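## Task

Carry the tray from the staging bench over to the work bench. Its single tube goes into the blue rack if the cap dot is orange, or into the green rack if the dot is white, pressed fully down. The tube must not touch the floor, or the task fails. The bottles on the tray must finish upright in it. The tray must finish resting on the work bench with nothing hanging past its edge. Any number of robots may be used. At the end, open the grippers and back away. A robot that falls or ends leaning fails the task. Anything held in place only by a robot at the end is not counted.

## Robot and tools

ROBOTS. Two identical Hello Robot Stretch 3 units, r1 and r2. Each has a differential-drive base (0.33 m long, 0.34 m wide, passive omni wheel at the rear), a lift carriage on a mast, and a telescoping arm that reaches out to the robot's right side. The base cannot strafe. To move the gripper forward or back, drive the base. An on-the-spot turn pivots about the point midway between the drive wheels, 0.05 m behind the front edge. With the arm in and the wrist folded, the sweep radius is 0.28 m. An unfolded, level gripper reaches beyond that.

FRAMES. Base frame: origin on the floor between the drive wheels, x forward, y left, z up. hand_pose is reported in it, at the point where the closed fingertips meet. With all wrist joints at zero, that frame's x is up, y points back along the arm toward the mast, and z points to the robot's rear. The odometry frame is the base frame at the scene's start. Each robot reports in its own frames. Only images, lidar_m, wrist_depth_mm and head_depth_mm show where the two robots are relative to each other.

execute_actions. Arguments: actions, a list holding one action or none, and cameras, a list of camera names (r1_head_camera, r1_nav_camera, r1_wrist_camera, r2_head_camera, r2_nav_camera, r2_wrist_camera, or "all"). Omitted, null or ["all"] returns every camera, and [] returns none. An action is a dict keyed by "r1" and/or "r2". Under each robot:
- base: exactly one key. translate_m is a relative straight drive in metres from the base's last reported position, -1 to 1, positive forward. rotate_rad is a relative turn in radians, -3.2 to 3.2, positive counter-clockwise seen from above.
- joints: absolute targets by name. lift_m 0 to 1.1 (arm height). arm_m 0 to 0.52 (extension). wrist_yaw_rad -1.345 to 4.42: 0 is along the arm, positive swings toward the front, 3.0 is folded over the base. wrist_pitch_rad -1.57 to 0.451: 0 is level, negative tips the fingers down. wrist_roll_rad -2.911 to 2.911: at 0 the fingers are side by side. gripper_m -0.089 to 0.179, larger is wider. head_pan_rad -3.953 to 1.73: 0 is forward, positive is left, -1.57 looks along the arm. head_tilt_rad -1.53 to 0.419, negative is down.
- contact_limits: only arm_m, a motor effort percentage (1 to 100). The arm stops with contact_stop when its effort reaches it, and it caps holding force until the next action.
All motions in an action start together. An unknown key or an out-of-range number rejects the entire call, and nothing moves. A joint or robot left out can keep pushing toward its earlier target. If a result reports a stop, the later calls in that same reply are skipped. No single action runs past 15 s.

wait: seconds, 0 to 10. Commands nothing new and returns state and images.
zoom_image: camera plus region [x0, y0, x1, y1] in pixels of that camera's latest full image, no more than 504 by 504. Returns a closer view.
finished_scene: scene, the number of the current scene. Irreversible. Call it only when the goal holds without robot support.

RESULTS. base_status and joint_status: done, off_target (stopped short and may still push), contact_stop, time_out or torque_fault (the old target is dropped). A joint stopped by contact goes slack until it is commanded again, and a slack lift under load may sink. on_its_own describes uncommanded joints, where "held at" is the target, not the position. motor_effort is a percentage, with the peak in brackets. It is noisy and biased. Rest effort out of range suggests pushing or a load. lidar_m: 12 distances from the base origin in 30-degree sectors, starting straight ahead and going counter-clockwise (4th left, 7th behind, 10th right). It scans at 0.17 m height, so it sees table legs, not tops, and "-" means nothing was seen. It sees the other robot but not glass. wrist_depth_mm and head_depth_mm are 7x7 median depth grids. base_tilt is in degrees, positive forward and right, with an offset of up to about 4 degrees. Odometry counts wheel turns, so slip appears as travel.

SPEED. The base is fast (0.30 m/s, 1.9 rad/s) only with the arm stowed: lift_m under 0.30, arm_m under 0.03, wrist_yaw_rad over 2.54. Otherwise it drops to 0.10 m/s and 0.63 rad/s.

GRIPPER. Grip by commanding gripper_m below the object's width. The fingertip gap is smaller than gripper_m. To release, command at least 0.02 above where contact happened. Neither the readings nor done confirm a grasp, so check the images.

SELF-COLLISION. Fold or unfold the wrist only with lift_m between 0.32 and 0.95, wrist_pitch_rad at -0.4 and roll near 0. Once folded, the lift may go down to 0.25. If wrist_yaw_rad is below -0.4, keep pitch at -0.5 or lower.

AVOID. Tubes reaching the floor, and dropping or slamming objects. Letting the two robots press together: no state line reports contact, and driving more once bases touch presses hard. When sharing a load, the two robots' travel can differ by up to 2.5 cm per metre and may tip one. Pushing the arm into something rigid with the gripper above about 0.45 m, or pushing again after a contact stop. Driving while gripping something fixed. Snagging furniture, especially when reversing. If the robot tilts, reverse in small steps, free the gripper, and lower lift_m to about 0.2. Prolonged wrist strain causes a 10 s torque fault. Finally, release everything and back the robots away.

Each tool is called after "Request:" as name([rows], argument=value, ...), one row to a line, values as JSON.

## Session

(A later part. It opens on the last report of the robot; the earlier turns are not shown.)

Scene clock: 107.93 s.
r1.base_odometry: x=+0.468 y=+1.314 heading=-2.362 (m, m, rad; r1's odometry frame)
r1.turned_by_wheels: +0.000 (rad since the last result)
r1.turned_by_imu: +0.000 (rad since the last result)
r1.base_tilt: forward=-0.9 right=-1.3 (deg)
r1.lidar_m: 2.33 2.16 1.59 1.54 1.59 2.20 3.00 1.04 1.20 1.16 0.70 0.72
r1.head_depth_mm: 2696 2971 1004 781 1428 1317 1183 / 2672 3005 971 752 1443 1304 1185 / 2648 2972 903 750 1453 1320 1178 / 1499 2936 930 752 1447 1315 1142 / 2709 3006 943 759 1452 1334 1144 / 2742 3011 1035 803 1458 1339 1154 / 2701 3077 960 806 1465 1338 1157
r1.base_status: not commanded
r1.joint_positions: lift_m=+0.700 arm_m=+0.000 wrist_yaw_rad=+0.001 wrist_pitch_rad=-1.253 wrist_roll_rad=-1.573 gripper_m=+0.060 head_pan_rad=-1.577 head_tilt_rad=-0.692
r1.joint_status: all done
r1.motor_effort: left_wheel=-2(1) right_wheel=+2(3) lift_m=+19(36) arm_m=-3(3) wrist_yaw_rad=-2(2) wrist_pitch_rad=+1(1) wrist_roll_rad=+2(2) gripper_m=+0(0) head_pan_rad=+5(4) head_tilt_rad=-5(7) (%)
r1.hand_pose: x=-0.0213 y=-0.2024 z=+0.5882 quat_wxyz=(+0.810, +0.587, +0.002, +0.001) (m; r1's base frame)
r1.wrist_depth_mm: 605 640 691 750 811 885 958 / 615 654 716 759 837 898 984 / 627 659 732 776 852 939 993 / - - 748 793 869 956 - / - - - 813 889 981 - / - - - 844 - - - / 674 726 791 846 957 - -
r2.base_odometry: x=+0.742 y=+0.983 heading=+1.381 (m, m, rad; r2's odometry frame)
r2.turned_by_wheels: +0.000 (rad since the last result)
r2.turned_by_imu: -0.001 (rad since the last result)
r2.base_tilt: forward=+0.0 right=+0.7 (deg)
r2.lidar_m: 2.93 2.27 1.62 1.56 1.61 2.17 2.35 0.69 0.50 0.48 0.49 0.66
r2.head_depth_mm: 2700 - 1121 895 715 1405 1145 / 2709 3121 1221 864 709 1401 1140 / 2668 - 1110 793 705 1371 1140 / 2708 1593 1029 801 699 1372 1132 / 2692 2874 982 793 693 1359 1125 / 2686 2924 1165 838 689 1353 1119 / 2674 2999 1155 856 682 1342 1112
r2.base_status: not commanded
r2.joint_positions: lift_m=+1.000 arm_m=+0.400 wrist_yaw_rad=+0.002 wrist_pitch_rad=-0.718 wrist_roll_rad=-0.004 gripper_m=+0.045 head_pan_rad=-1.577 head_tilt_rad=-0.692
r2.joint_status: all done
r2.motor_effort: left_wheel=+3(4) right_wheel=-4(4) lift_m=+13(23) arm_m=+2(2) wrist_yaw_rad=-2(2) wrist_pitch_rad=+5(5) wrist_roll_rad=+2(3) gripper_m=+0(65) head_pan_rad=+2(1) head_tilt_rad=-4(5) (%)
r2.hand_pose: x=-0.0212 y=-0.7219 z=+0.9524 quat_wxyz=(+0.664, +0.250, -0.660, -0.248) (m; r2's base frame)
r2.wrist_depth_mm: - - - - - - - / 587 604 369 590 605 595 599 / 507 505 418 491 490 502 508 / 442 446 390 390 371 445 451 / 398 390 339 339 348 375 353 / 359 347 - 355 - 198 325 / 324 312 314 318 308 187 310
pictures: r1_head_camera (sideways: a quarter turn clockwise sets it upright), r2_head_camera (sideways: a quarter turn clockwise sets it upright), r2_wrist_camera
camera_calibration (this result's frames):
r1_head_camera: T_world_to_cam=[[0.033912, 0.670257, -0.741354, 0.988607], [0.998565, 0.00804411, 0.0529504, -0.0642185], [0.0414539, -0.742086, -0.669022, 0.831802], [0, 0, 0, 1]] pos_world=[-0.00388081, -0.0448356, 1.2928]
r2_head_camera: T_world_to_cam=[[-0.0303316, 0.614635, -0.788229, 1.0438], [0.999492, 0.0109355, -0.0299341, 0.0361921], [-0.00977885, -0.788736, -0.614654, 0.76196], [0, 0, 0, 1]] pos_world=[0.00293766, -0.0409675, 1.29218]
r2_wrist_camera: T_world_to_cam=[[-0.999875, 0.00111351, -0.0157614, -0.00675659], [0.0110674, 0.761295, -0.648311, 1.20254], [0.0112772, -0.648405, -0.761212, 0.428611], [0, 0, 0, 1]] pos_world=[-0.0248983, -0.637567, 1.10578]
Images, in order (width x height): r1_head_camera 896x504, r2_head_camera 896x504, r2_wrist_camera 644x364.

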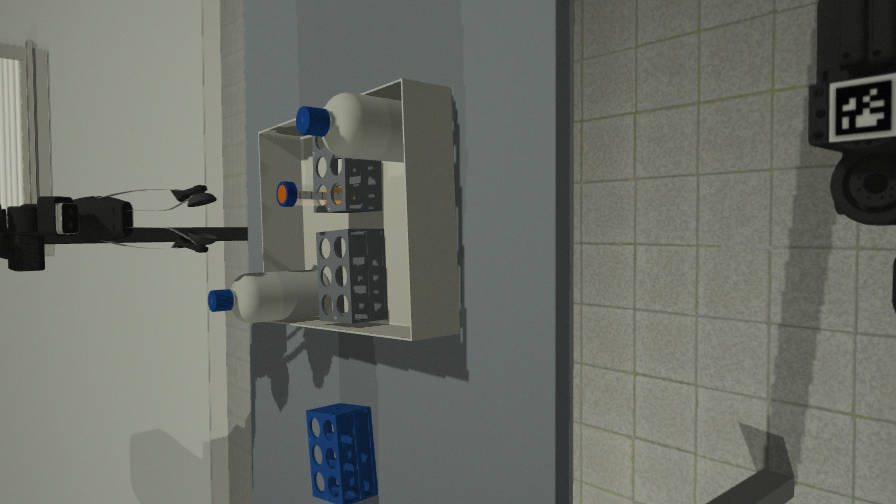

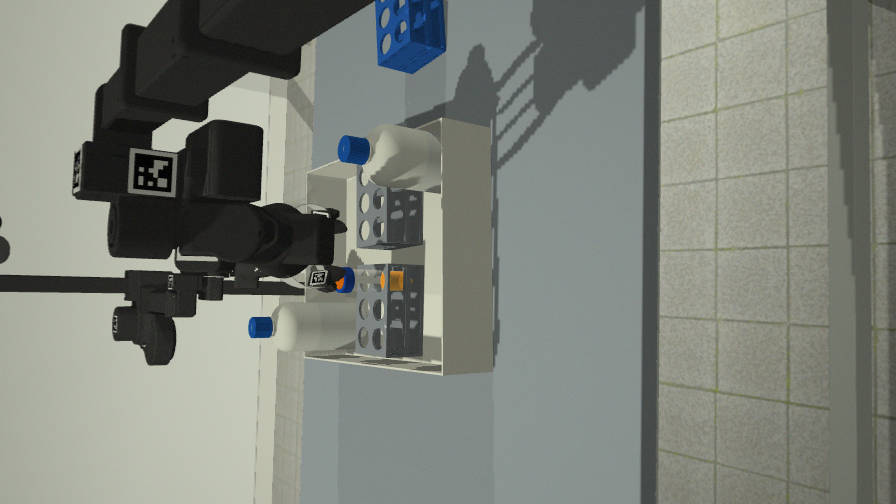

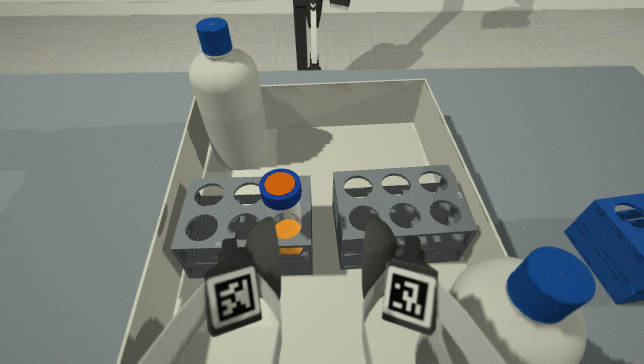

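Request:
execute_actions([
  {"r2":{"base":{"translate_m":0.036},"joints":{"arm_m":0.502,"lift_m":0.975}},"r1":{"base":{"translate_m":0.3}}},
], cameras=[])

Request:
execute_actions([
  {"r2":{"joints":{"lift_m":0.925}}},
], cameras=["r2_wrist_camera"])

Request:
execute_actions([
  {"r2":{"joints":{"gripper_m":0.005}}},
], cameras=["r2_wrist_camera"])

Request:
execute_actions([
  {"r2":{"joints":{"lift_m":1.09}}},
], cameras=[])

Request:
execute_actions([
  {"r2":{"base":{"translate_m":-0.33}}},
], cameras=["r1_head_camera","r2_wrist_camera","r2_head_camera"])

Scene clock: 113.87 s.
r1.base_odometry: x=+0.254 y=+1.103 heading=-2.362 (m, m, rad; r1's odometry frame)
r1.turned_by_wheels: +0.000 (rad since the last result)
r1.turned_by_imu: +0.001 (rad since the last result)
r1.base_tilt: forward=-0.9 right=-1.3 (deg)
r1.lidar_m: 2.03 2.16 1.59 1.53 1.60 2.20 3.30 1.31 1.20 1.16 0.54 2.03
r1.head_depth_mm: 2701 2968 998 740 1427 1305 1174 / 2634 2966 931 765 1444 1309 1180 / 2712 3063 1019 786 1447 1325 1195 / 2697 3033 926 793 1457 1323 1145 / 2744 3011 1032 797 1451 1270 1145 / 2722 3030 2407 801 751 1303 1153 / 2720 3045 2517 1939 1557 1327 1154
r1.base_status: done
r1.joint_positions: lift_m=+0.700 arm_m=+0.000 wrist_yaw_rad=+0.001 wrist_pitch_rad=-1.253 wrist_roll_rad=-1.573 gripper_m=+0.060 head_pan_rad=-1.577 head_tilt_rad=-0.692
r1.joint_status: not commanded
r1.motor_effort: left_wheel=-2(4) right_wheel=+3(6) lift_m=+19(19) arm_m=-3(3) wrist_yaw_rad=-3(2) wrist_pitch_rad=+2(2) wrist_roll_rad=+2(2) gripper_m=+0(0) head_pan_rad=+4(4) head_tilt_rad=-5(4) (%)
r1.hand_pose: x=-0.0213 y=-0.2024 z=+0.5882 quat_wxyz=(+0.810, +0.587, +0.002, +0.001) (m; r1's base frame)
r1.wrist_depth_mm: 610 639 689 739 795 470 995 / 611 656 705 761 811 910 977 / 627 661 728 776 853 940 985 / - - 743 794 871 945 - / - - - 820 902 995 - / - - - 842 - - - / 669 715 791 849 937 - -
r2.base_odometry: x=+0.748 y=+1.018 heading=+1.381 (m, m, rad; r2's odometry frame)
r2.turned_by_wheels: +0.000 (rad since the last result)
r2.turned_by_imu: -0.001 (rad since the last result)
r2.base_tilt: forward=+0.2 right=+0.6 (deg)
r2.lidar_m: 2.90 2.27 1.63 1.56 1.61 2.16 2.39 0.69 0.50 0.48 0.49 0.66
r2.head_depth_mm: 2689 2979 - 855 715 1408 1145 / 2678 - 1170 805 709 1390 1138 / 2644 - 1101 800 704 1375 1136 / 2648 2949 1074 798 698 1375 1130 / 2704 2991 1001 808 690 1362 1123 / 2675 2966 1163 864 686 1353 1120 / 2672 2986 1149 857 684 1349 1112
r2.base_status: done
r2.joint_positions: lift_m=+0.975 arm_m=+0.502 wrist_yaw_rad=+0.002 wrist_pitch_rad=-0.718 wrist_roll_rad=-0.003 gripper_m=+0.045 head_pan_rad=-1.577 head_tilt_rad=-0.692
r2.joint_status: all done
r2.motor_effort: left_wheel=+3(7) right_wheel=-3(6) lift_m=+12(15) arm_m=+2(6) wrist_yaw_rad=-2(2) wrist_pitch_rad=+5(6) wrist_roll_rad=+2(2) gripper_m=+0(0) head_pan_rad=+2(1) head_tilt_rad=-4(5) (%)
r2.hand_pose: x=-0.0212 y=-0.8239 z=+0.9275 quat_wxyz=(+0.663, +0.250, -0.660, -0.248) (m; r2's base frame)
r2.wrist_depth_mm: - - - - - - - / - - 283 - - - - / 478 474 279 394 404 465 467 / 415 411 328 408 406 386 416 / 368 366 352 362 371 304 364 / 331 323 - 208 - 275 319 / 298 300 245 243 256 263 249
pictures: none
No camera images: the call's "cameras" was empty. Leave "cameras" out to get every camera's image.

Scene clock: 115.17 s.
r1.base_odometry: x=+0.254 y=+1.103 heading=-2.362 (m, m, rad; r1's odometry frame)
r1.turned_by_wheels: +0.000 (rad since the last result)
r1.turned_by_imu: +0.000 (rad since the last result)
r1.base_tilt: forward=-1.0 right=-1.3 (deg)
r1.lidar_m: 2.03 2.16 1.59 1.54 1.59 2.19 3.31 1.31 1.20 1.16 0.54 2.04
r1.head_depth_mm: 972 2987 921 740 1441 1313 1179 / 2646 2885 928 764 1431 1308 1193 / 2688 3000 1015 789 1441 1322 1190 / 2699 3010 926 792 1442 1325 1150 / 2720 2976 1032 798 1456 1275 1147 / 2735 3028 2388 803 750 1300 1147 / 2686 3075 2531 1927 1538 1332 1154
r1.base_status: not commanded
r1.joint_positions: lift_m=+0.700 arm_m=+0.000 wrist_yaw_rad=+0.001 wrist_pitch_rad=-1.253 wrist_roll_rad=-1.573 gripper_m=+0.060 head_pan_rad=-1.577 head_tilt_rad=-0.692
r1.joint_status: not commanded
r1.motor_effort: left_wheel=-1(2) right_wheel=+3(3) lift_m=+20(19) arm_m=-3(3) wrist_yaw_rad=-2(2) wrist_pitch_rad=+2(2) wrist_roll_rad=+2(2) gripper_m=+1(0) head_pan_rad=+5(6) head_tilt_rad=-4(6) (%)
r1.hand_pose: x=-0.0213 y=-0.2024 z=+0.5882 quat_wxyz=(+0.810, +0.587, +0.002, +0.001) (m; r1's base frame)
r1.wrist_depth_mm: 605 643 690 743 792 468 956 / 617 655 712 762 823 915 959 / 627 661 726 787 848 933 - / - - 759 799 858 966 - / - - - 827 885 972 - / - - - 830 - - - / 671 726 792 856 939 - -
r2.base_odometry: x=+0.748 y=+1.018 heading=+1.381 (m, m, rad; r2's odometry frame)
r2.turned_by_wheels: +0.000 (rad since the last result)
r2.turned_by_imu: +0.000 (rad since the last result)
r2.base_tilt: forward=+0.1 right=+0.7 (deg)
r2.lidar_m: 2.89 2.26 1.63 1.56 1.61 2.17 2.39 0.69 0.50 0.48 0.49 0.66
r2.head_depth_mm: 2728 3013 3202 - 675 1403 1145 / 2718 2916 - 796 709 1385 1148 / 2680 - 1081 799 705 1373 1135 / 2711 2864 992 800 696 1368 1131 / 2725 2971 1003 807 694 1367 1120 / 2693 2970 1161 863 687 1363 1129 / 2661 2997 1153 858 685 1345 1119
r2.base_status: not commanded
r2.joint_positions: lift_m=+0.925 arm_m=+0.502 wrist_yaw_rad=+0.002 wrist_pitch_rad=-0.718 wrist_roll_rad=-0.003 gripper_m=+0.045 head_pan_rad=-1.577 head_tilt_rad=-0.692
r2.joint_status: all done
r2.motor_effort: left_wheel=+2(3) right_wheel=-2(3) lift_m=+13(13) arm_m=+2(2) wrist_yaw_rad=-3(2) wrist_pitch_rad=+6(5) wrist_roll_rad=+2(2) gripper_m=+0(0) head_pan_rad=+1(1) head_tilt_rad=-6(4) (%)
r2.hand_pose: x=-0.0212 y=-0.8239 z=+0.8775 quat_wxyz=(+0.663, +0.249, -0.660, -0.248) (m; r2's base frame)
r2.wrist_depth_mm: - - 242 - - - - / 470 471 243 354 358 470 460 / 401 404 276 372 380 354 393 / 349 340 321 345 343 315 338 / 311 284 266 170 247 241 235 / 280 222 - 207 - 222 214 / 252 197 216 200 239 232 226
pictures: r2_wrist_camera
camera_calibration (this result's frames):
r2_wrist_camera: T_world_to_cam=[[-0.999865, 0.0016053, -0.0163308, -0.00691911], [0.0118163, 0.760989, -0.648657, 1.23175], [0.0113862, -0.648763, -0.760905, 0.304828], [0, 0, 0, 1]] pos_world=[-0.0249438, -0.739579, 1.03082]
Images, in order (width x height): r2_wrist_camera 644x364.

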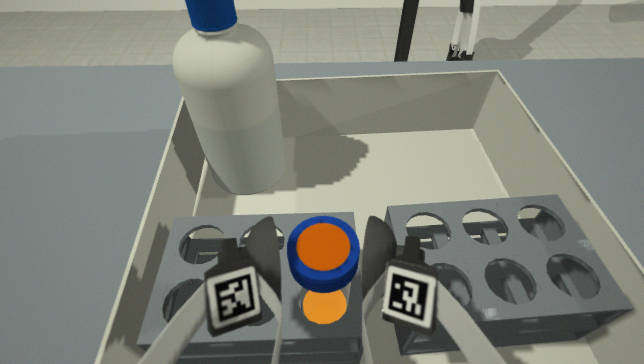

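Scene clock: 116.07 s.
r1.base_odometry: x=+0.254 y=+1.103 heading=-2.362 (m, m, rad; r1's odometry frame)
r1.turned_by_wheels: +0.000 (rad since the last result)
r1.turned_by_imu: +0.000 (rad since the last result)
r1.base_tilt: forward=-0.8 right=-1.4 (deg)
r1.lidar_m: 2.03 2.16 1.59 1.53 1.59 2.20 3.30 1.31 1.20 1.16 0.54 2.03
r1.head_depth_mm: 968 2969 1001 743 1438 1315 1181 / 2635 2922 931 762 1444 1309 1182 / 2735 2982 1019 790 1453 1316 1182 / 2701 3010 926 795 1456 1324 1144 / 2749 3034 1032 796 1454 1266 1147 / 2748 3047 2388 798 749 1294 1145 / 2732 3051 2553 1952 1551 1340 1154
r1.base_status: not commanded
r1.joint_positions: lift_m=+0.700 arm_m=+0.000 wrist_yaw_rad=+0.001 wrist_pitch_rad=-1.253 wrist_roll_rad=-1.573 gripper_m=+0.060 head_pan_rad=-1.577 head_tilt_rad=-0.692
r1.joint_status: not commanded
r1.motor_effort: left_wheel=-1(2) right_wheel=+3(3) lift_m=+18(20) arm_m=-3(3) wrist_yaw_rad=-2(2) wrist_pitch_rad=+2(2) wrist_roll_rad=+2(2) gripper_m=+0(0) head_pan_rad=+4(4) head_tilt_rad=-5(4) (%)
r1.hand_pose: x=-0.0213 y=-0.2024 z=+0.5882 quat_wxyz=(+0.810, +0.587, +0.002, +0.001) (m; r1's base frame)
r1.wrist_depth_mm: 607 647 682 736 809 472 985 / 619 652 694 759 817 901 967 / 623 662 729 788 847 944 - / - - 742 800 880 958 - / - - - 817 886 981 - / - - - 832 - - - / 680 719 790 854 920 - -
r2.base_odometry: x=+0.748 y=+1.018 heading=+1.381 (m, m, rad; r2's odometry frame)
r2.turned_by_wheels: +0.000 (rad since the last result)
r2.turned_by_imu: +0.000 (rad since the last result)
r2.base_tilt: forward=+0.2 right=+0.8 (deg)
r2.lidar_m: 2.90 2.26 1.63 1.56 1.61 2.17 2.38 0.69 0.50 0.48 0.49 0.66
r2.head_depth_mm: 2736 3018 3192 - 675 1398 1143 / 2697 2964 - 794 708 1381 1139 / 2691 - 1092 802 706 1380 1138 / 2718 2920 991 799 698 1373 1131 / 2723 3020 1003 813 695 1370 1122 / 2684 2987 1162 867 685 1353 1115 / 2694 2959 1142 858 684 1346 1117
r2.base_status: not commanded
r2.joint_positions: lift_m=+0.925 arm_m=+0.502 wrist_yaw_rad=+0.002 wrist_pitch_rad=-0.718 wrist_roll_rad=-0.003 gripper_m=+0.006 head_pan_rad=-1.577 head_tilt_rad=-0.692
r2.joint_status: all done
r2.motor_effort: left_wheel=+3(3) right_wheel=-2(3) lift_m=+14(14) arm_m=+2(2) wrist_yaw_rad=-2(2) wrist_pitch_rad=+6(5) wrist_roll_rad=+2(2) gripper_m=-10(91) head_pan_rad=+1(2) head_tilt_rad=-5(4) (%)
r2.hand_pose: x=-0.0212 y=-0.8239 z=+0.8775 quat_wxyz=(+0.663, +0.249, -0.660, -0.248) (m; r2's base frame)
r2.wrist_depth_mm: - - 240 - - - - / 463 469 241 353 360 469 468 / 399 403 279 368 376 349 390 / 347 342 322 346 343 315 336 / 312 281 265 165 248 246 236 / 277 221 220 158 246 219 213 / 254 199 217 200 238 226 228
pictures: r2_wrist_camera
camera_calibration (this result's frames):
r2_wrist_camera: T_world_to_cam=[[-0.999865, 0.00160382, -0.0163308, -0.00692002], [0.0118152, 0.760989, -0.648658, 1.23175], [0.0113872, -0.648763, -0.760905, 0.304828], [0, 0, 0, 1]] pos_world=[-0.0249436, -0.739579, 1.03082]
Images, in order (width x height): r2_wrist_camera 644x364.

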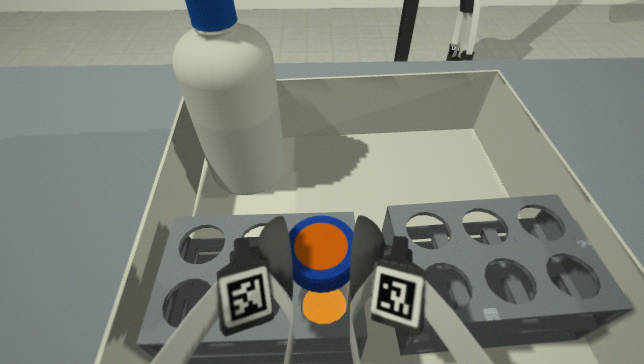

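Scene clock: 118.40 s.
r1.base_odometry: x=+0.254 y=+1.103 heading=-2.362 (m, m, rad; r1's odometry frame)
r1.turned_by_wheels: +0.000 (rad since the last result)
r1.turned_by_imu: +0.000 (rad since the last result)
r1.base_tilt: forward=-0.9 right=-1.4 (deg)
r1.lidar_m: 2.04 2.16 1.58 1.53 1.59 2.20 3.31 1.31 1.20 1.16 0.54 2.03
r1.head_depth_mm: 2668 2997 1003 741 1426 1305 1176 / 2627 2949 929 762 1438 1314 1186 / 2737 2970 1015 788 1442 1315 1187 / 2710 3040 927 792 1446 1324 1142 / 2754 3035 1034 797 1457 1272 1146 / 2703 3017 2404 800 751 1295 1154 / 2733 3049 2502 1950 1550 1336 1156
r1.base_status: not commanded
r1.joint_positions: lift_m=+0.700 arm_m=+0.000 wrist_yaw_rad=+0.001 wrist_pitch_rad=-1.253 wrist_roll_rad=-1.573 gripper_m=+0.060 head_pan_rad=-1.577 head_tilt_rad=-0.692
r1.joint_status: not commanded
r1.motor_effort: left_wheel=-2(2) right_wheel=+4(3) lift_m=+19(19) arm_m=-3(3) wrist_yaw_rad=-2(1) wrist_pitch_rad=+2(2) wrist_roll_rad=+2(2) gripper_m=+0(0) head_pan_rad=+5(4) head_tilt_rad=-5(5) (%)
r1.hand_pose: x=-0.0213 y=-0.2024 z=+0.5882 quat_wxyz=(+0.810, +0.587, +0.002, +0.001) (m; r1's base frame)
r1.wrist_depth_mm: 605 649 700 744 800 466 - / 617 664 711 763 817 916 985 / 628 668 722 788 846 922 - / - - 754 798 865 941 - / - - - 803 881 977 - / - - - 832 - - - / 673 710 791 856 941 - -
r2.base_odometry: x=+0.748 y=+1.018 heading=+1.381 (m, m, rad; r2's odometry frame)
r2.turned_by_wheels: +0.000 (rad since the last result)
r2.turned_by_imu: +0.000 (rad since the last result)
r2.base_tilt: forward=+0.1 right=+1.0 (deg)
r2.lidar_m: 2.90 2.27 1.63 1.56 1.61 2.17 2.38 0.69 0.50 0.48 0.49 0.67
r2.head_depth_mm: 2796 3046 1247 894 715 1388 1144 / 2713 2932 1228 802 708 1386 1141 / 2807 1725 1109 802 704 1383 1133 / 2660 3059 1081 803 702 1371 1128 / 2721 2997 998 812 692 1367 1123 / 2675 3051 1158 865 688 1355 1124 / 2688 3029 1149 860 681 1358 1113
r2.base_status: not commanded
r2.joint_positions: lift_m=+1.090 arm_m=+0.502 wrist_yaw_rad=+0.002 wrist_pitch_rad=-0.718 wrist_roll_rad=-0.003 gripper_m=+0.006 head_pan_rad=-1.577 head_tilt_rad=-0.692
r2.joint_status: all done
r2.motor_effort: left_wheel=+3(3) right_wheel=-2(2) lift_m=+26(29) arm_m=+2(2) wrist_yaw_rad=-3(2) wrist_pitch_rad=+5(5) wrist_roll_rad=+2(2) gripper_m=-11(11) head_pan_rad=+2(1) head_tilt_rad=-5(6) (%)
r2.hand_pose: x=-0.0212 y=-0.8239 z=+1.0416 quat_wxyz=(+0.663, +0.249, -0.660, -0.248) (m; r2's base frame)
r2.wrist_depth_mm: - - - - - - - / - - - - - - - / - - - - - - - / 553 563 533 568 493 560 554 / 501 500 466 165 497 499 490 / 446 444 452 157 455 438 444 / 407 404 350 362 350 375 406
pictures: none
No camera images: the call's "cameras" was empty. Leave "cameras" out to get every camera's image.

Scene clock: 123.20 s.
r1.base_odometry: x=+0.254 y=+1.103 heading=-2.362 (m, m, rad; r1's odometry frame)
r1.turned_by_wheels: +0.000 (rad since the last result)
r1.turned_by_imu: +0.000 (rad since the last result)
r1.base_tilt: forward=-0.8 right=-1.3 (deg)
r1.lidar_m: 2.04 2.16 1.59 1.53 1.59 2.20 3.29 1.31 1.20 1.16 0.54 2.03
r1.head_depth_mm: 2661 2983 994 742 1424 1311 1177 / 2701 2990 930 761 1444 1310 1185 / 2697 2933 1014 787 1445 1315 1183 / 2663 2952 927 796 1457 1321 1143 / 2743 3052 1035 799 1445 1282 1146 / 2734 3043 2407 802 749 1298 1151 / 2745 3052 2529 1947 1545 1329 1160
r1.base_status: not commanded
r1.joint_positions: lift_m=+0.700 arm_m=+0.000 wrist_yaw_rad=+0.001 wrist_pitch_rad=-1.253 wrist_roll_rad=-1.573 gripper_m=+0.060 head_pan_rad=-1.577 head_tilt_rad=-0.692
r1.joint_status: not commanded
r1.motor_effort: left_wheel=-1(2) right_wheel=+3(3) lift_m=+19(20) arm_m=-3(3) wrist_yaw_rad=-2(2) wrist_pitch_rad=+2(1) wrist_roll_rad=+2(2) gripper_m=+0(0) head_pan_rad=+4(4) head_tilt_rad=-6(5) (%)
r1.hand_pose: x=-0.0213 y=-0.2024 z=+0.5882 quat_wxyz=(+0.810, +0.587, +0.002, +0.001) (m; r1's base frame)
r1.wrist_depth_mm: 610 648 691 751 798 466 979 / 621 655 702 757 818 896 977 / 624 666 730 782 844 931 - / - - 749 795 860 962 - / - - - 819 886 996 - / - - - 836 - - - / 675 709 788 845 938 - -
r2.base_odometry: x=+0.686 y=+0.694 heading=+1.381 (m, m, rad; r2's odometry frame)
r2.turned_by_wheels: +0.000 (rad since the last result)
r2.turned_by_imu: +0.000 (rad since the last result)
r2.base_tilt: forward=+0.1 right=+0.6 (deg)
r2.lidar_m: 3.22 2.26 1.62 1.55 1.60 2.15 2.05 2.07 0.51 0.48 0.50 0.67
r2.head_depth_mm: 2753 3107 2995 2187 714 1369 1219 / 2679 3018 3014 898 708 842 1086 / 2844 3042 1202 884 704 1385 1157 / 1569 1480 1141 886 698 1371 1151 / 2678 2996 1178 871 695 1375 1144 / 2687 3009 1079 776 687 1359 1145 / 2672 2998 1056 797 685 1344 1137
r2.base_status: done
r2.joint_positions: lift_m=+1.090 arm_m=+0.502 wrist_yaw_rad=+0.002 wrist_pitch_rad=-0.718 wrist_roll_rad=-0.003 gripper_m=+0.006 head_pan_rad=-1.577 head_tilt_rad=-0.692
r2.joint_status: not commanded
r2.motor_effort: left_wheel=+2(3) right_wheel=-3(10) lift_m=+26(26) arm_m=+2(2) wrist_yaw_rad=-2(2) wrist_pitch_rad=+5(5) wrist_roll_rad=+2(2) gripper_m=-11(10) head_pan_rad=+2(2) head_tilt_rad=-5(6) (%)
r2.hand_pose: x=-0.0212 y=-0.8239 z=+1.0416 quat_wxyz=(+0.663, +0.249, -0.660, -0.248) (m; r2's base frame)
r2.wrist_depth_mm: - - - - - - - / - - - - - - - / - - - - - - - / 554 562 561 562 549 - - / 478 494 499 165 497 515 - / 446 443 407 158 455 449 - / 359 358 400 375 355 405 -
pictures: r1_head_camera (sideways: a quarter turn clockwise sets it upright), r2_head_camera (sideways: a quarter turn clockwise sets it upright), r2_wrist_camera
camera_calibration (this result's frames):
r1_head_camera: T_world_to_cam=[[0.033912, 0.670257, -0.741354, 0.988607], [0.998565, 0.00804411, 0.0529504, -0.0642185], [0.0414539, -0.742086, -0.669022, 0.831802], [0, 0, 0, 1]] pos_world=[-0.00388081, -0.0448356, 1.2928]
r2_head_camera: T_world_to_cam=[[-0.0303317, 0.614637, -0.788226, 1.0438], [0.999492, 0.0109357, -0.029934, 0.036192], [-0.00977874, -0.788734, -0.614657, 0.761964], [0, 0, 0, 1]] pos_world=[0.00293767, -0.0409674, 1.29218]
r2_wrist_camera: T_world_to_cam=[[-0.999865, 0.00160386, -0.0163307, -0.00424004], [0.0118151, 0.760989, -0.648657, 1.33821], [0.0113871, -0.648763, -0.760905, 0.4297], [0, 0, 0, 1]] pos_world=[-0.0249436, -0.739581, 1.19493]
Images, in order (width x height): r1_head_camera 896x504, r2_head_camera 896x504, r2_wrist_camera 644x364.

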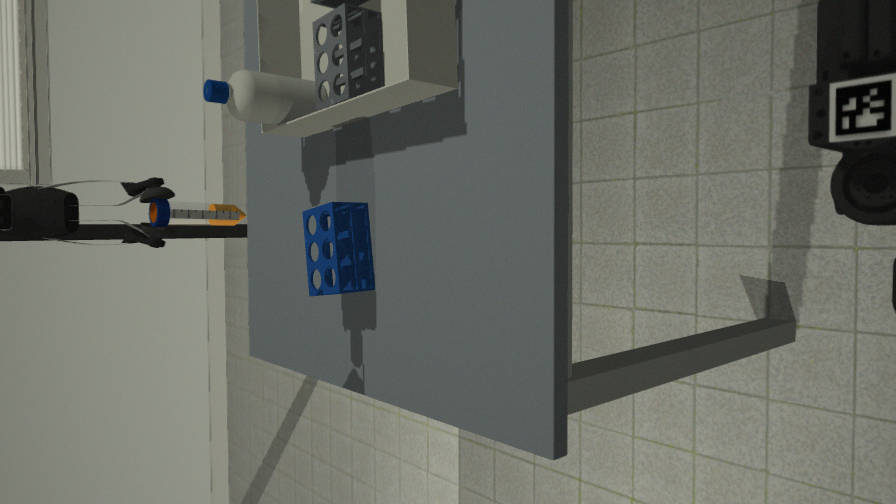

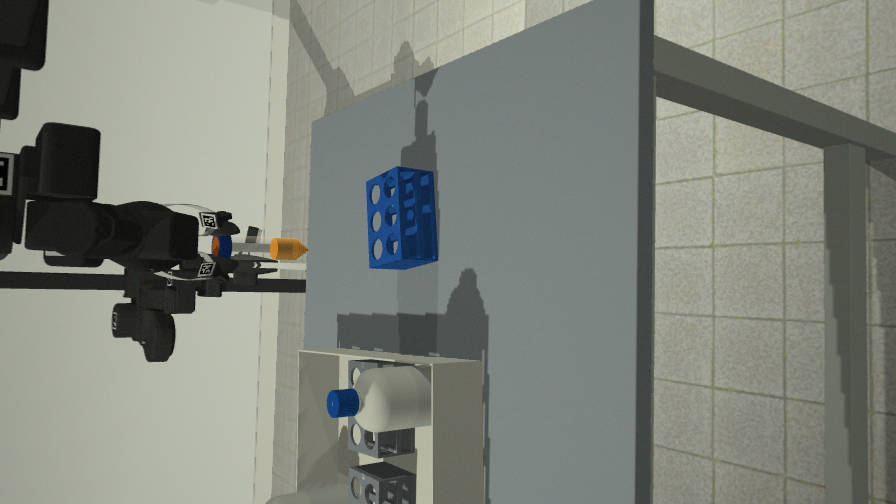

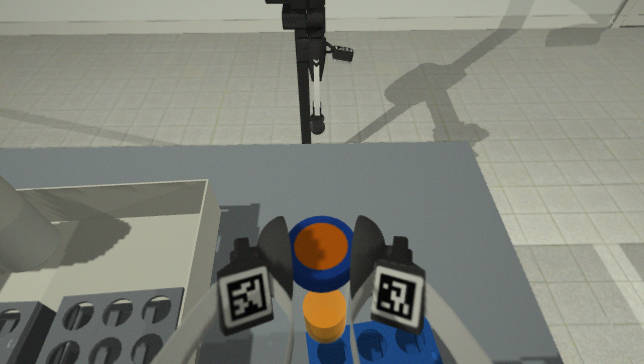

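Request:
execute_actions([
  {"r2":{"base":{"translate_m":-0.008},"joints":{"arm_m":0.46,"lift_m":1.0}}},
], cameras=["r1_head_camera","r2_head_camera"])

Scene clock: 128.17 s.
r1.base_odometry: x=+0.254 y=+1.103 heading=-2.362 (m, m, rad; r1's odometry frame)
r1.turned_by_wheels: +0.000 (rad since the last result)
r1.turned_by_imu: +0.000 (rad since the last result)
r1.base_tilt: forward=-0.8 right=-1.3 (deg)
r1.lidar_m: 2.04 2.16 1.59 1.53 1.59 2.19 3.31 1.31 1.20 1.16 0.54 2.03
r1.head_depth_mm: 2681 3001 998 742 1427 1308 1176 / 2685 2960 933 763 1440 1318 1175 / 2681 2962 1018 787 1452 1320 1182 / 868 2914 918 794 1450 1319 1148 / 2728 3046 1025 797 1454 1267 1144 / 2740 3056 2413 803 748 1304 1152 / 2753 3052 2512 1951 1550 1338 1149
r1.base_status: not commanded
r1.joint_positions: lift_m=+0.700 arm_m=+0.000 wrist_yaw_rad=+0.001 wrist_pitch_rad=-1.253 wrist_roll_rad=-1.573 gripper_m=+0.060 head_pan_rad=-1.577 head_tilt_rad=-0.692
r1.joint_status: not commanded
r1.motor_effort: left_wheel=-2(2) right_wheel=+3(3) lift_m=+20(20) arm_m=-3(3) wrist_yaw_rad=-2(2) wrist_pitch_rad=+1(2) wrist_roll_rad=+2(2) gripper_m=+0(1) head_pan_rad=+5(5) head_tilt_rad=-6(6) (%)
r1.hand_pose: x=-0.0213 y=-0.2024 z=+0.5882 quat_wxyz=(+0.810, +0.587, +0.002, +0.001) (m; r1's base frame)
r1.wrist_depth_mm: 600 646 700 747 799 473 968 / 620 648 705 757 820 909 955 / 633 671 723 792 842 932 - / - - 745 801 870 963 - / - - - 818 887 994 - / - - - 842 - - - / 668 708 787 874 947 - -
r2.base_odometry: x=+0.685 y=+0.686 heading=+1.382 (m, m, rad; r2's odometry frame)
r2.turned_by_wheels: +0.000 (rad since the last result)
r2.turned_by_imu: +0.000 (rad since the last result)
r2.base_tilt: forward=+0.2 right=+0.7 (deg)
r2.lidar_m: 3.21 2.26 1.62 1.55 1.60 2.16 2.05 2.06 0.50 0.48 0.50 0.67
r2.head_depth_mm: 2691 - 2865 2193 717 1370 1226 / 2643 3154 2973 900 708 819 1138 / 2649 - 1215 886 703 1385 1162 / 2639 1579 1090 882 699 1375 1155 / 2656 2967 1178 872 692 1354 1151 / 2660 2954 1078 779 687 1360 1141 / 2703 3007 1074 802 683 1347 1137
r2.base_status: done
r2.joint_positions: lift_m=+1.000 arm_m=+0.460 wrist_yaw_rad=+0.002 wrist_pitch_rad=-0.718 wrist_roll_rad=-0.003 gripper_m=+0.006 head_pan_rad=-1.577 head_tilt_rad=-0.692
r2.joint_status: all done
r2.motor_effort: left_wheel=+2(3) right_wheel=-3(9) lift_m=+14(24) arm_m=-1(0) wrist_yaw_rad=-2(2) wrist_pitch_rad=+5(5) wrist_roll_rad=+2(2) gripper_m=-10(10) head_pan_rad=+2(2) head_tilt_rad=-5(6) (%)
r2.hand_pose: x=-0.0212 y=-0.7824 z=+0.9525 quat_wxyz=(+0.663, +0.249, -0.660, -0.248) (m; r2's base frame)
r2.wrist_depth_mm: - - - - - - - / - - - - - - - / 447 445 508 511 510 - - / 439 444 445 448 446 453 - / 344 333 392 166 391 395 - / 312 308 357 159 301 354 - / 322 308 316 282 299 322 328
pictures: r1_head_camera (sideways: a quarter turn clockwise sets it upright), r2_head_camera (sideways: a quarter turn clockwise sets it upright)
camera_calibration (this result's frames):
r1_head_camera: T_world_to_cam=[[0.0339122, 0.670257, -0.741354, 0.988607], [0.998565, 0.00804387, 0.0529504, -0.0642185], [0.0414537, -0.742086, -0.669022, 0.831802], [0, 0, 0, 1]] pos_world=[-0.00388083, -0.0448356, 1.2928]
r2_head_camera: T_world_to_cam=[[-0.0303321, 0.614637, -0.788226, 1.0438], [0.999492, 0.0109364, -0.029934, 0.036192], [-0.00977817, -0.788734, -0.614657, 0.761964], [0, 0, 0, 1]] pos_world=[0.00293769, -0.0409674, 1.29218]
Images, in order (width x height): r1_head_camera 896x504, r2_head_camera 896x504.

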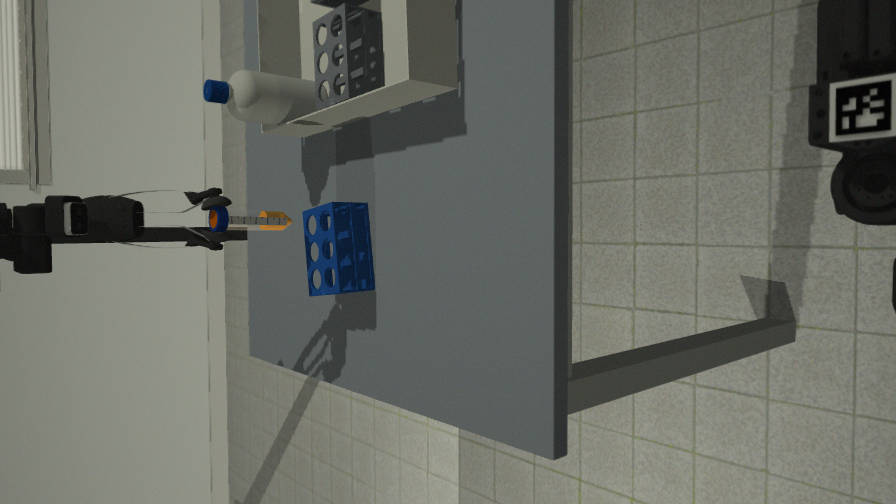

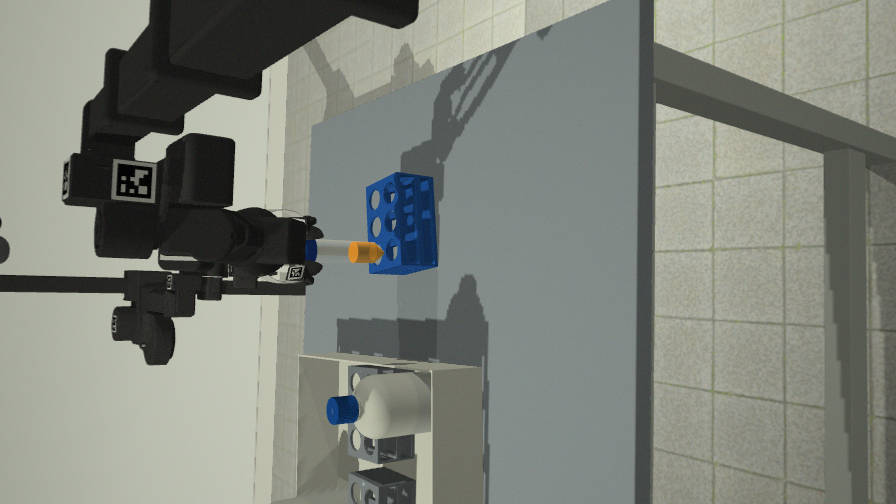

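Request:
execute_actions([
  {"r2":{"base":{"translate_m":-0.004},"joints":{"arm_m":0.468,"lift_m":0.982}}},
], cameras=["r1_head_camera","r2_head_camera"])

Request:
zoom_image(camera="r1_head_camera", region=[240,170,400,290])

Request:
zoom_image(camera="r2_head_camera", region=[300,170,460,290])

Scene clock: 130.07 s.
r1.base_odometry: x=+0.254 y=+1.103 heading=-2.362 (m, m, rad; r1's odometry frame)
r1.turned_by_wheels: +0.000 (rad since the last result)
r1.turned_by_imu: +0.000 (rad since the last result)
r1.base_tilt: forward=-0.9 right=-1.4 (deg)
r1.lidar_m: 2.03 2.16 1.59 1.53 1.60 2.20 3.30 1.31 1.20 1.16 0.54 2.04
r1.head_depth_mm: 2692 2992 995 740 1433 1317 1175 / 2685 2994 934 763 1435 1310 1183 / 2648 2953 1012 789 1446 1327 1189 / 865 3000 911 791 1456 1321 1151 / 2697 3010 1030 798 1447 1267 1148 / 2734 3032 2414 799 747 1310 1154 / 2736 3034 2522 1950 1543 1337 1159
r1.base_status: not commanded
r1.joint_positions: lift_m=+0.700 arm_m=+0.000 wrist_yaw_rad=+0.001 wrist_pitch_rad=-1.253 wrist_roll_rad=-1.573 gripper_m=+0.060 head_pan_rad=-1.577 head_tilt_rad=-0.692
r1.joint_status: not commanded
r1.motor_effort: left_wheel=-1(2) right_wheel=+3(3) lift_m=+19(19) arm_m=-3(3) wrist_yaw_rad=-2(1) wrist_pitch_rad=+2(1) wrist_roll_rad=+2(2) gripper_m=+0(1) head_pan_rad=+4(5) head_tilt_rad=-5(4) (%)
r1.hand_pose: x=-0.0213 y=-0.2024 z=+0.5882 quat_wxyz=(+0.810, +0.587, +0.002, +0.001) (m; r1's base frame)
r1.wrist_depth_mm: 611 639 693 735 797 469 970 / 622 656 703 764 812 906 979 / 628 665 726 785 847 940 997 / - - 753 800 862 962 - / - - - 814 878 982 - / - - - 835 - - - / 669 711 789 861 930 - -
r2.base_odometry: x=+0.684 y=+0.682 heading=+1.382 (m, m, rad; r2's odometry frame)
r2.turned_by_wheels: +0.000 (rad since the last result)
r2.turned_by_imu: +0.000 (rad since the last result)
r2.base_tilt: forward=+0.4 right=+0.7 (deg)
r2.lidar_m: 3.21 2.25 1.62 1.55 1.60 2.16 2.05 2.05 0.50 0.48 0.50 0.67
r2.head_depth_mm: 2746 2913 - 2111 713 1390 1220 / 2742 - 2837 902 709 813 1138 / 2679 - 1216 893 705 1389 1137 / 2708 1579 1078 878 698 1378 1151 / 2657 1763 1181 872 695 1367 1147 / 2695 2970 1083 785 688 1351 1142 / 2688 3020 1071 798 684 1348 1134
r2.base_status: done
r2.joint_positions: lift_m=+0.982 arm_m=+0.468 wrist_yaw_rad=+0.002 wrist_pitch_rad=-0.718 wrist_roll_rad=-0.003 gripper_m=+0.006 head_pan_rad=-1.577 head_tilt_rad=-0.692
r2.joint_status: all done
r2.motor_effort: left_wheel=+3(3) right_wheel=-3(9) lift_m=+14(12) arm_m=+2(4) wrist_yaw_rad=-2(3) wrist_pitch_rad=+6(5) wrist_roll_rad=+2(2) gripper_m=-11(10) head_pan_rad=+2(1) head_tilt_rad=-3(4) (%)
r2.hand_pose: x=-0.0212 y=-0.7899 z=+0.9345 quat_wxyz=(+0.663, +0.249, -0.660, -0.248) (m; r2's base frame)
r2.wrist_depth_mm: - - - - - - - / - - - - - - - / 431 429 484 484 480 - - / 419 410 418 423 423 433 - / 315 319 376 165 374 375 - / 290 304 343 158 278 336 - / 305 280 298 258 278 305 309
pictures: r1_head_camera (sideways: a quarter turn clockwise sets it upright), r2_head_camera (sideways: a quarter turn clockwise sets it upright)
camera_calibration (this result's frames):
r1_head_camera: T_world_to_cam=[[0.033912, 0.670257, -0.741354, 0.988607], [0.998565, 0.00804423, 0.0529504, -0.0642185], [0.041454, -0.742086, -0.669022, 0.831802], [0, 0, 0, 1]] pos_world=[-0.00388081, -0.0448356, 1.2928]
r2_head_camera: T_world_to_cam=[[-0.0303323, 0.614637, -0.788226, 1.0438], [0.999492, 0.0109367, -0.029934, 0.036192], [-0.00977799, -0.788734, -0.614657, 0.761964], [0, 0, 0, 1]] pos_world=[0.0029377, -0.0409674, 1.29218]
Images, in order (width x height): r1_head_camera 896x504, r2_head_camera 896x504.

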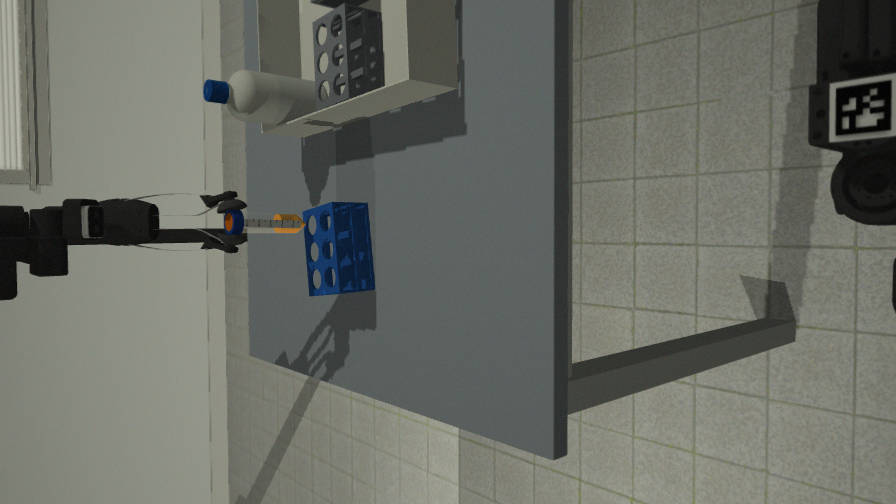

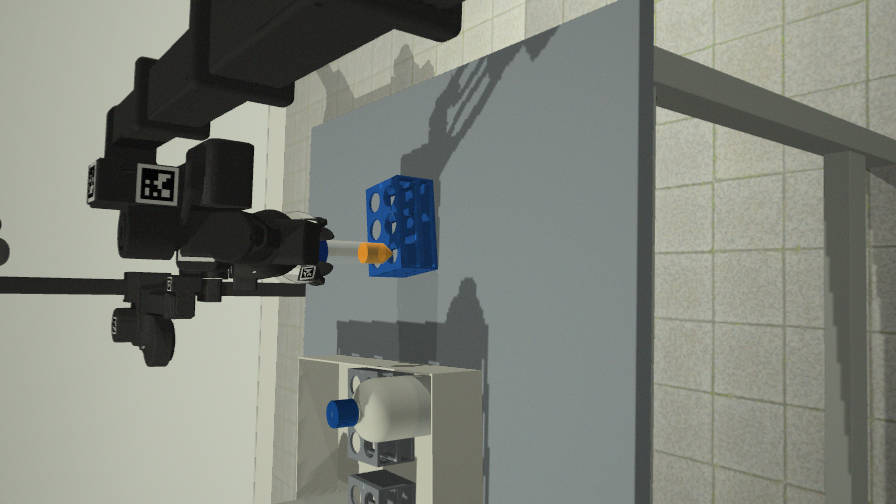

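Region (240, 170, 400, 290) of r1_head_camera's 896x504 image, scaled by 3.150, with more detail than that image has; it fills the top 378 rows of this view, and the rest is white.

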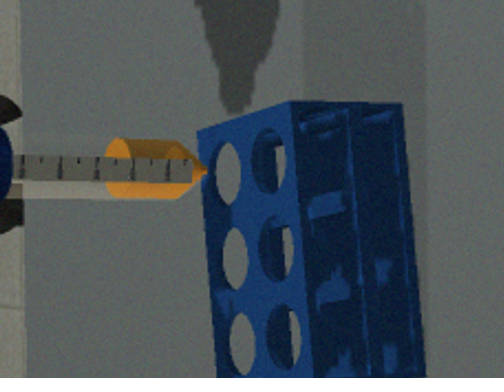

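Region (300, 170, 460, 290) of r2_head_camera's 896x504 image, scaled by 3.150, with more detail than that image has; it fills the top 378 rows of this view, and the rest is white.

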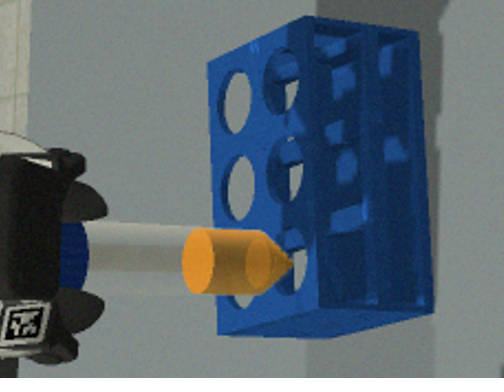

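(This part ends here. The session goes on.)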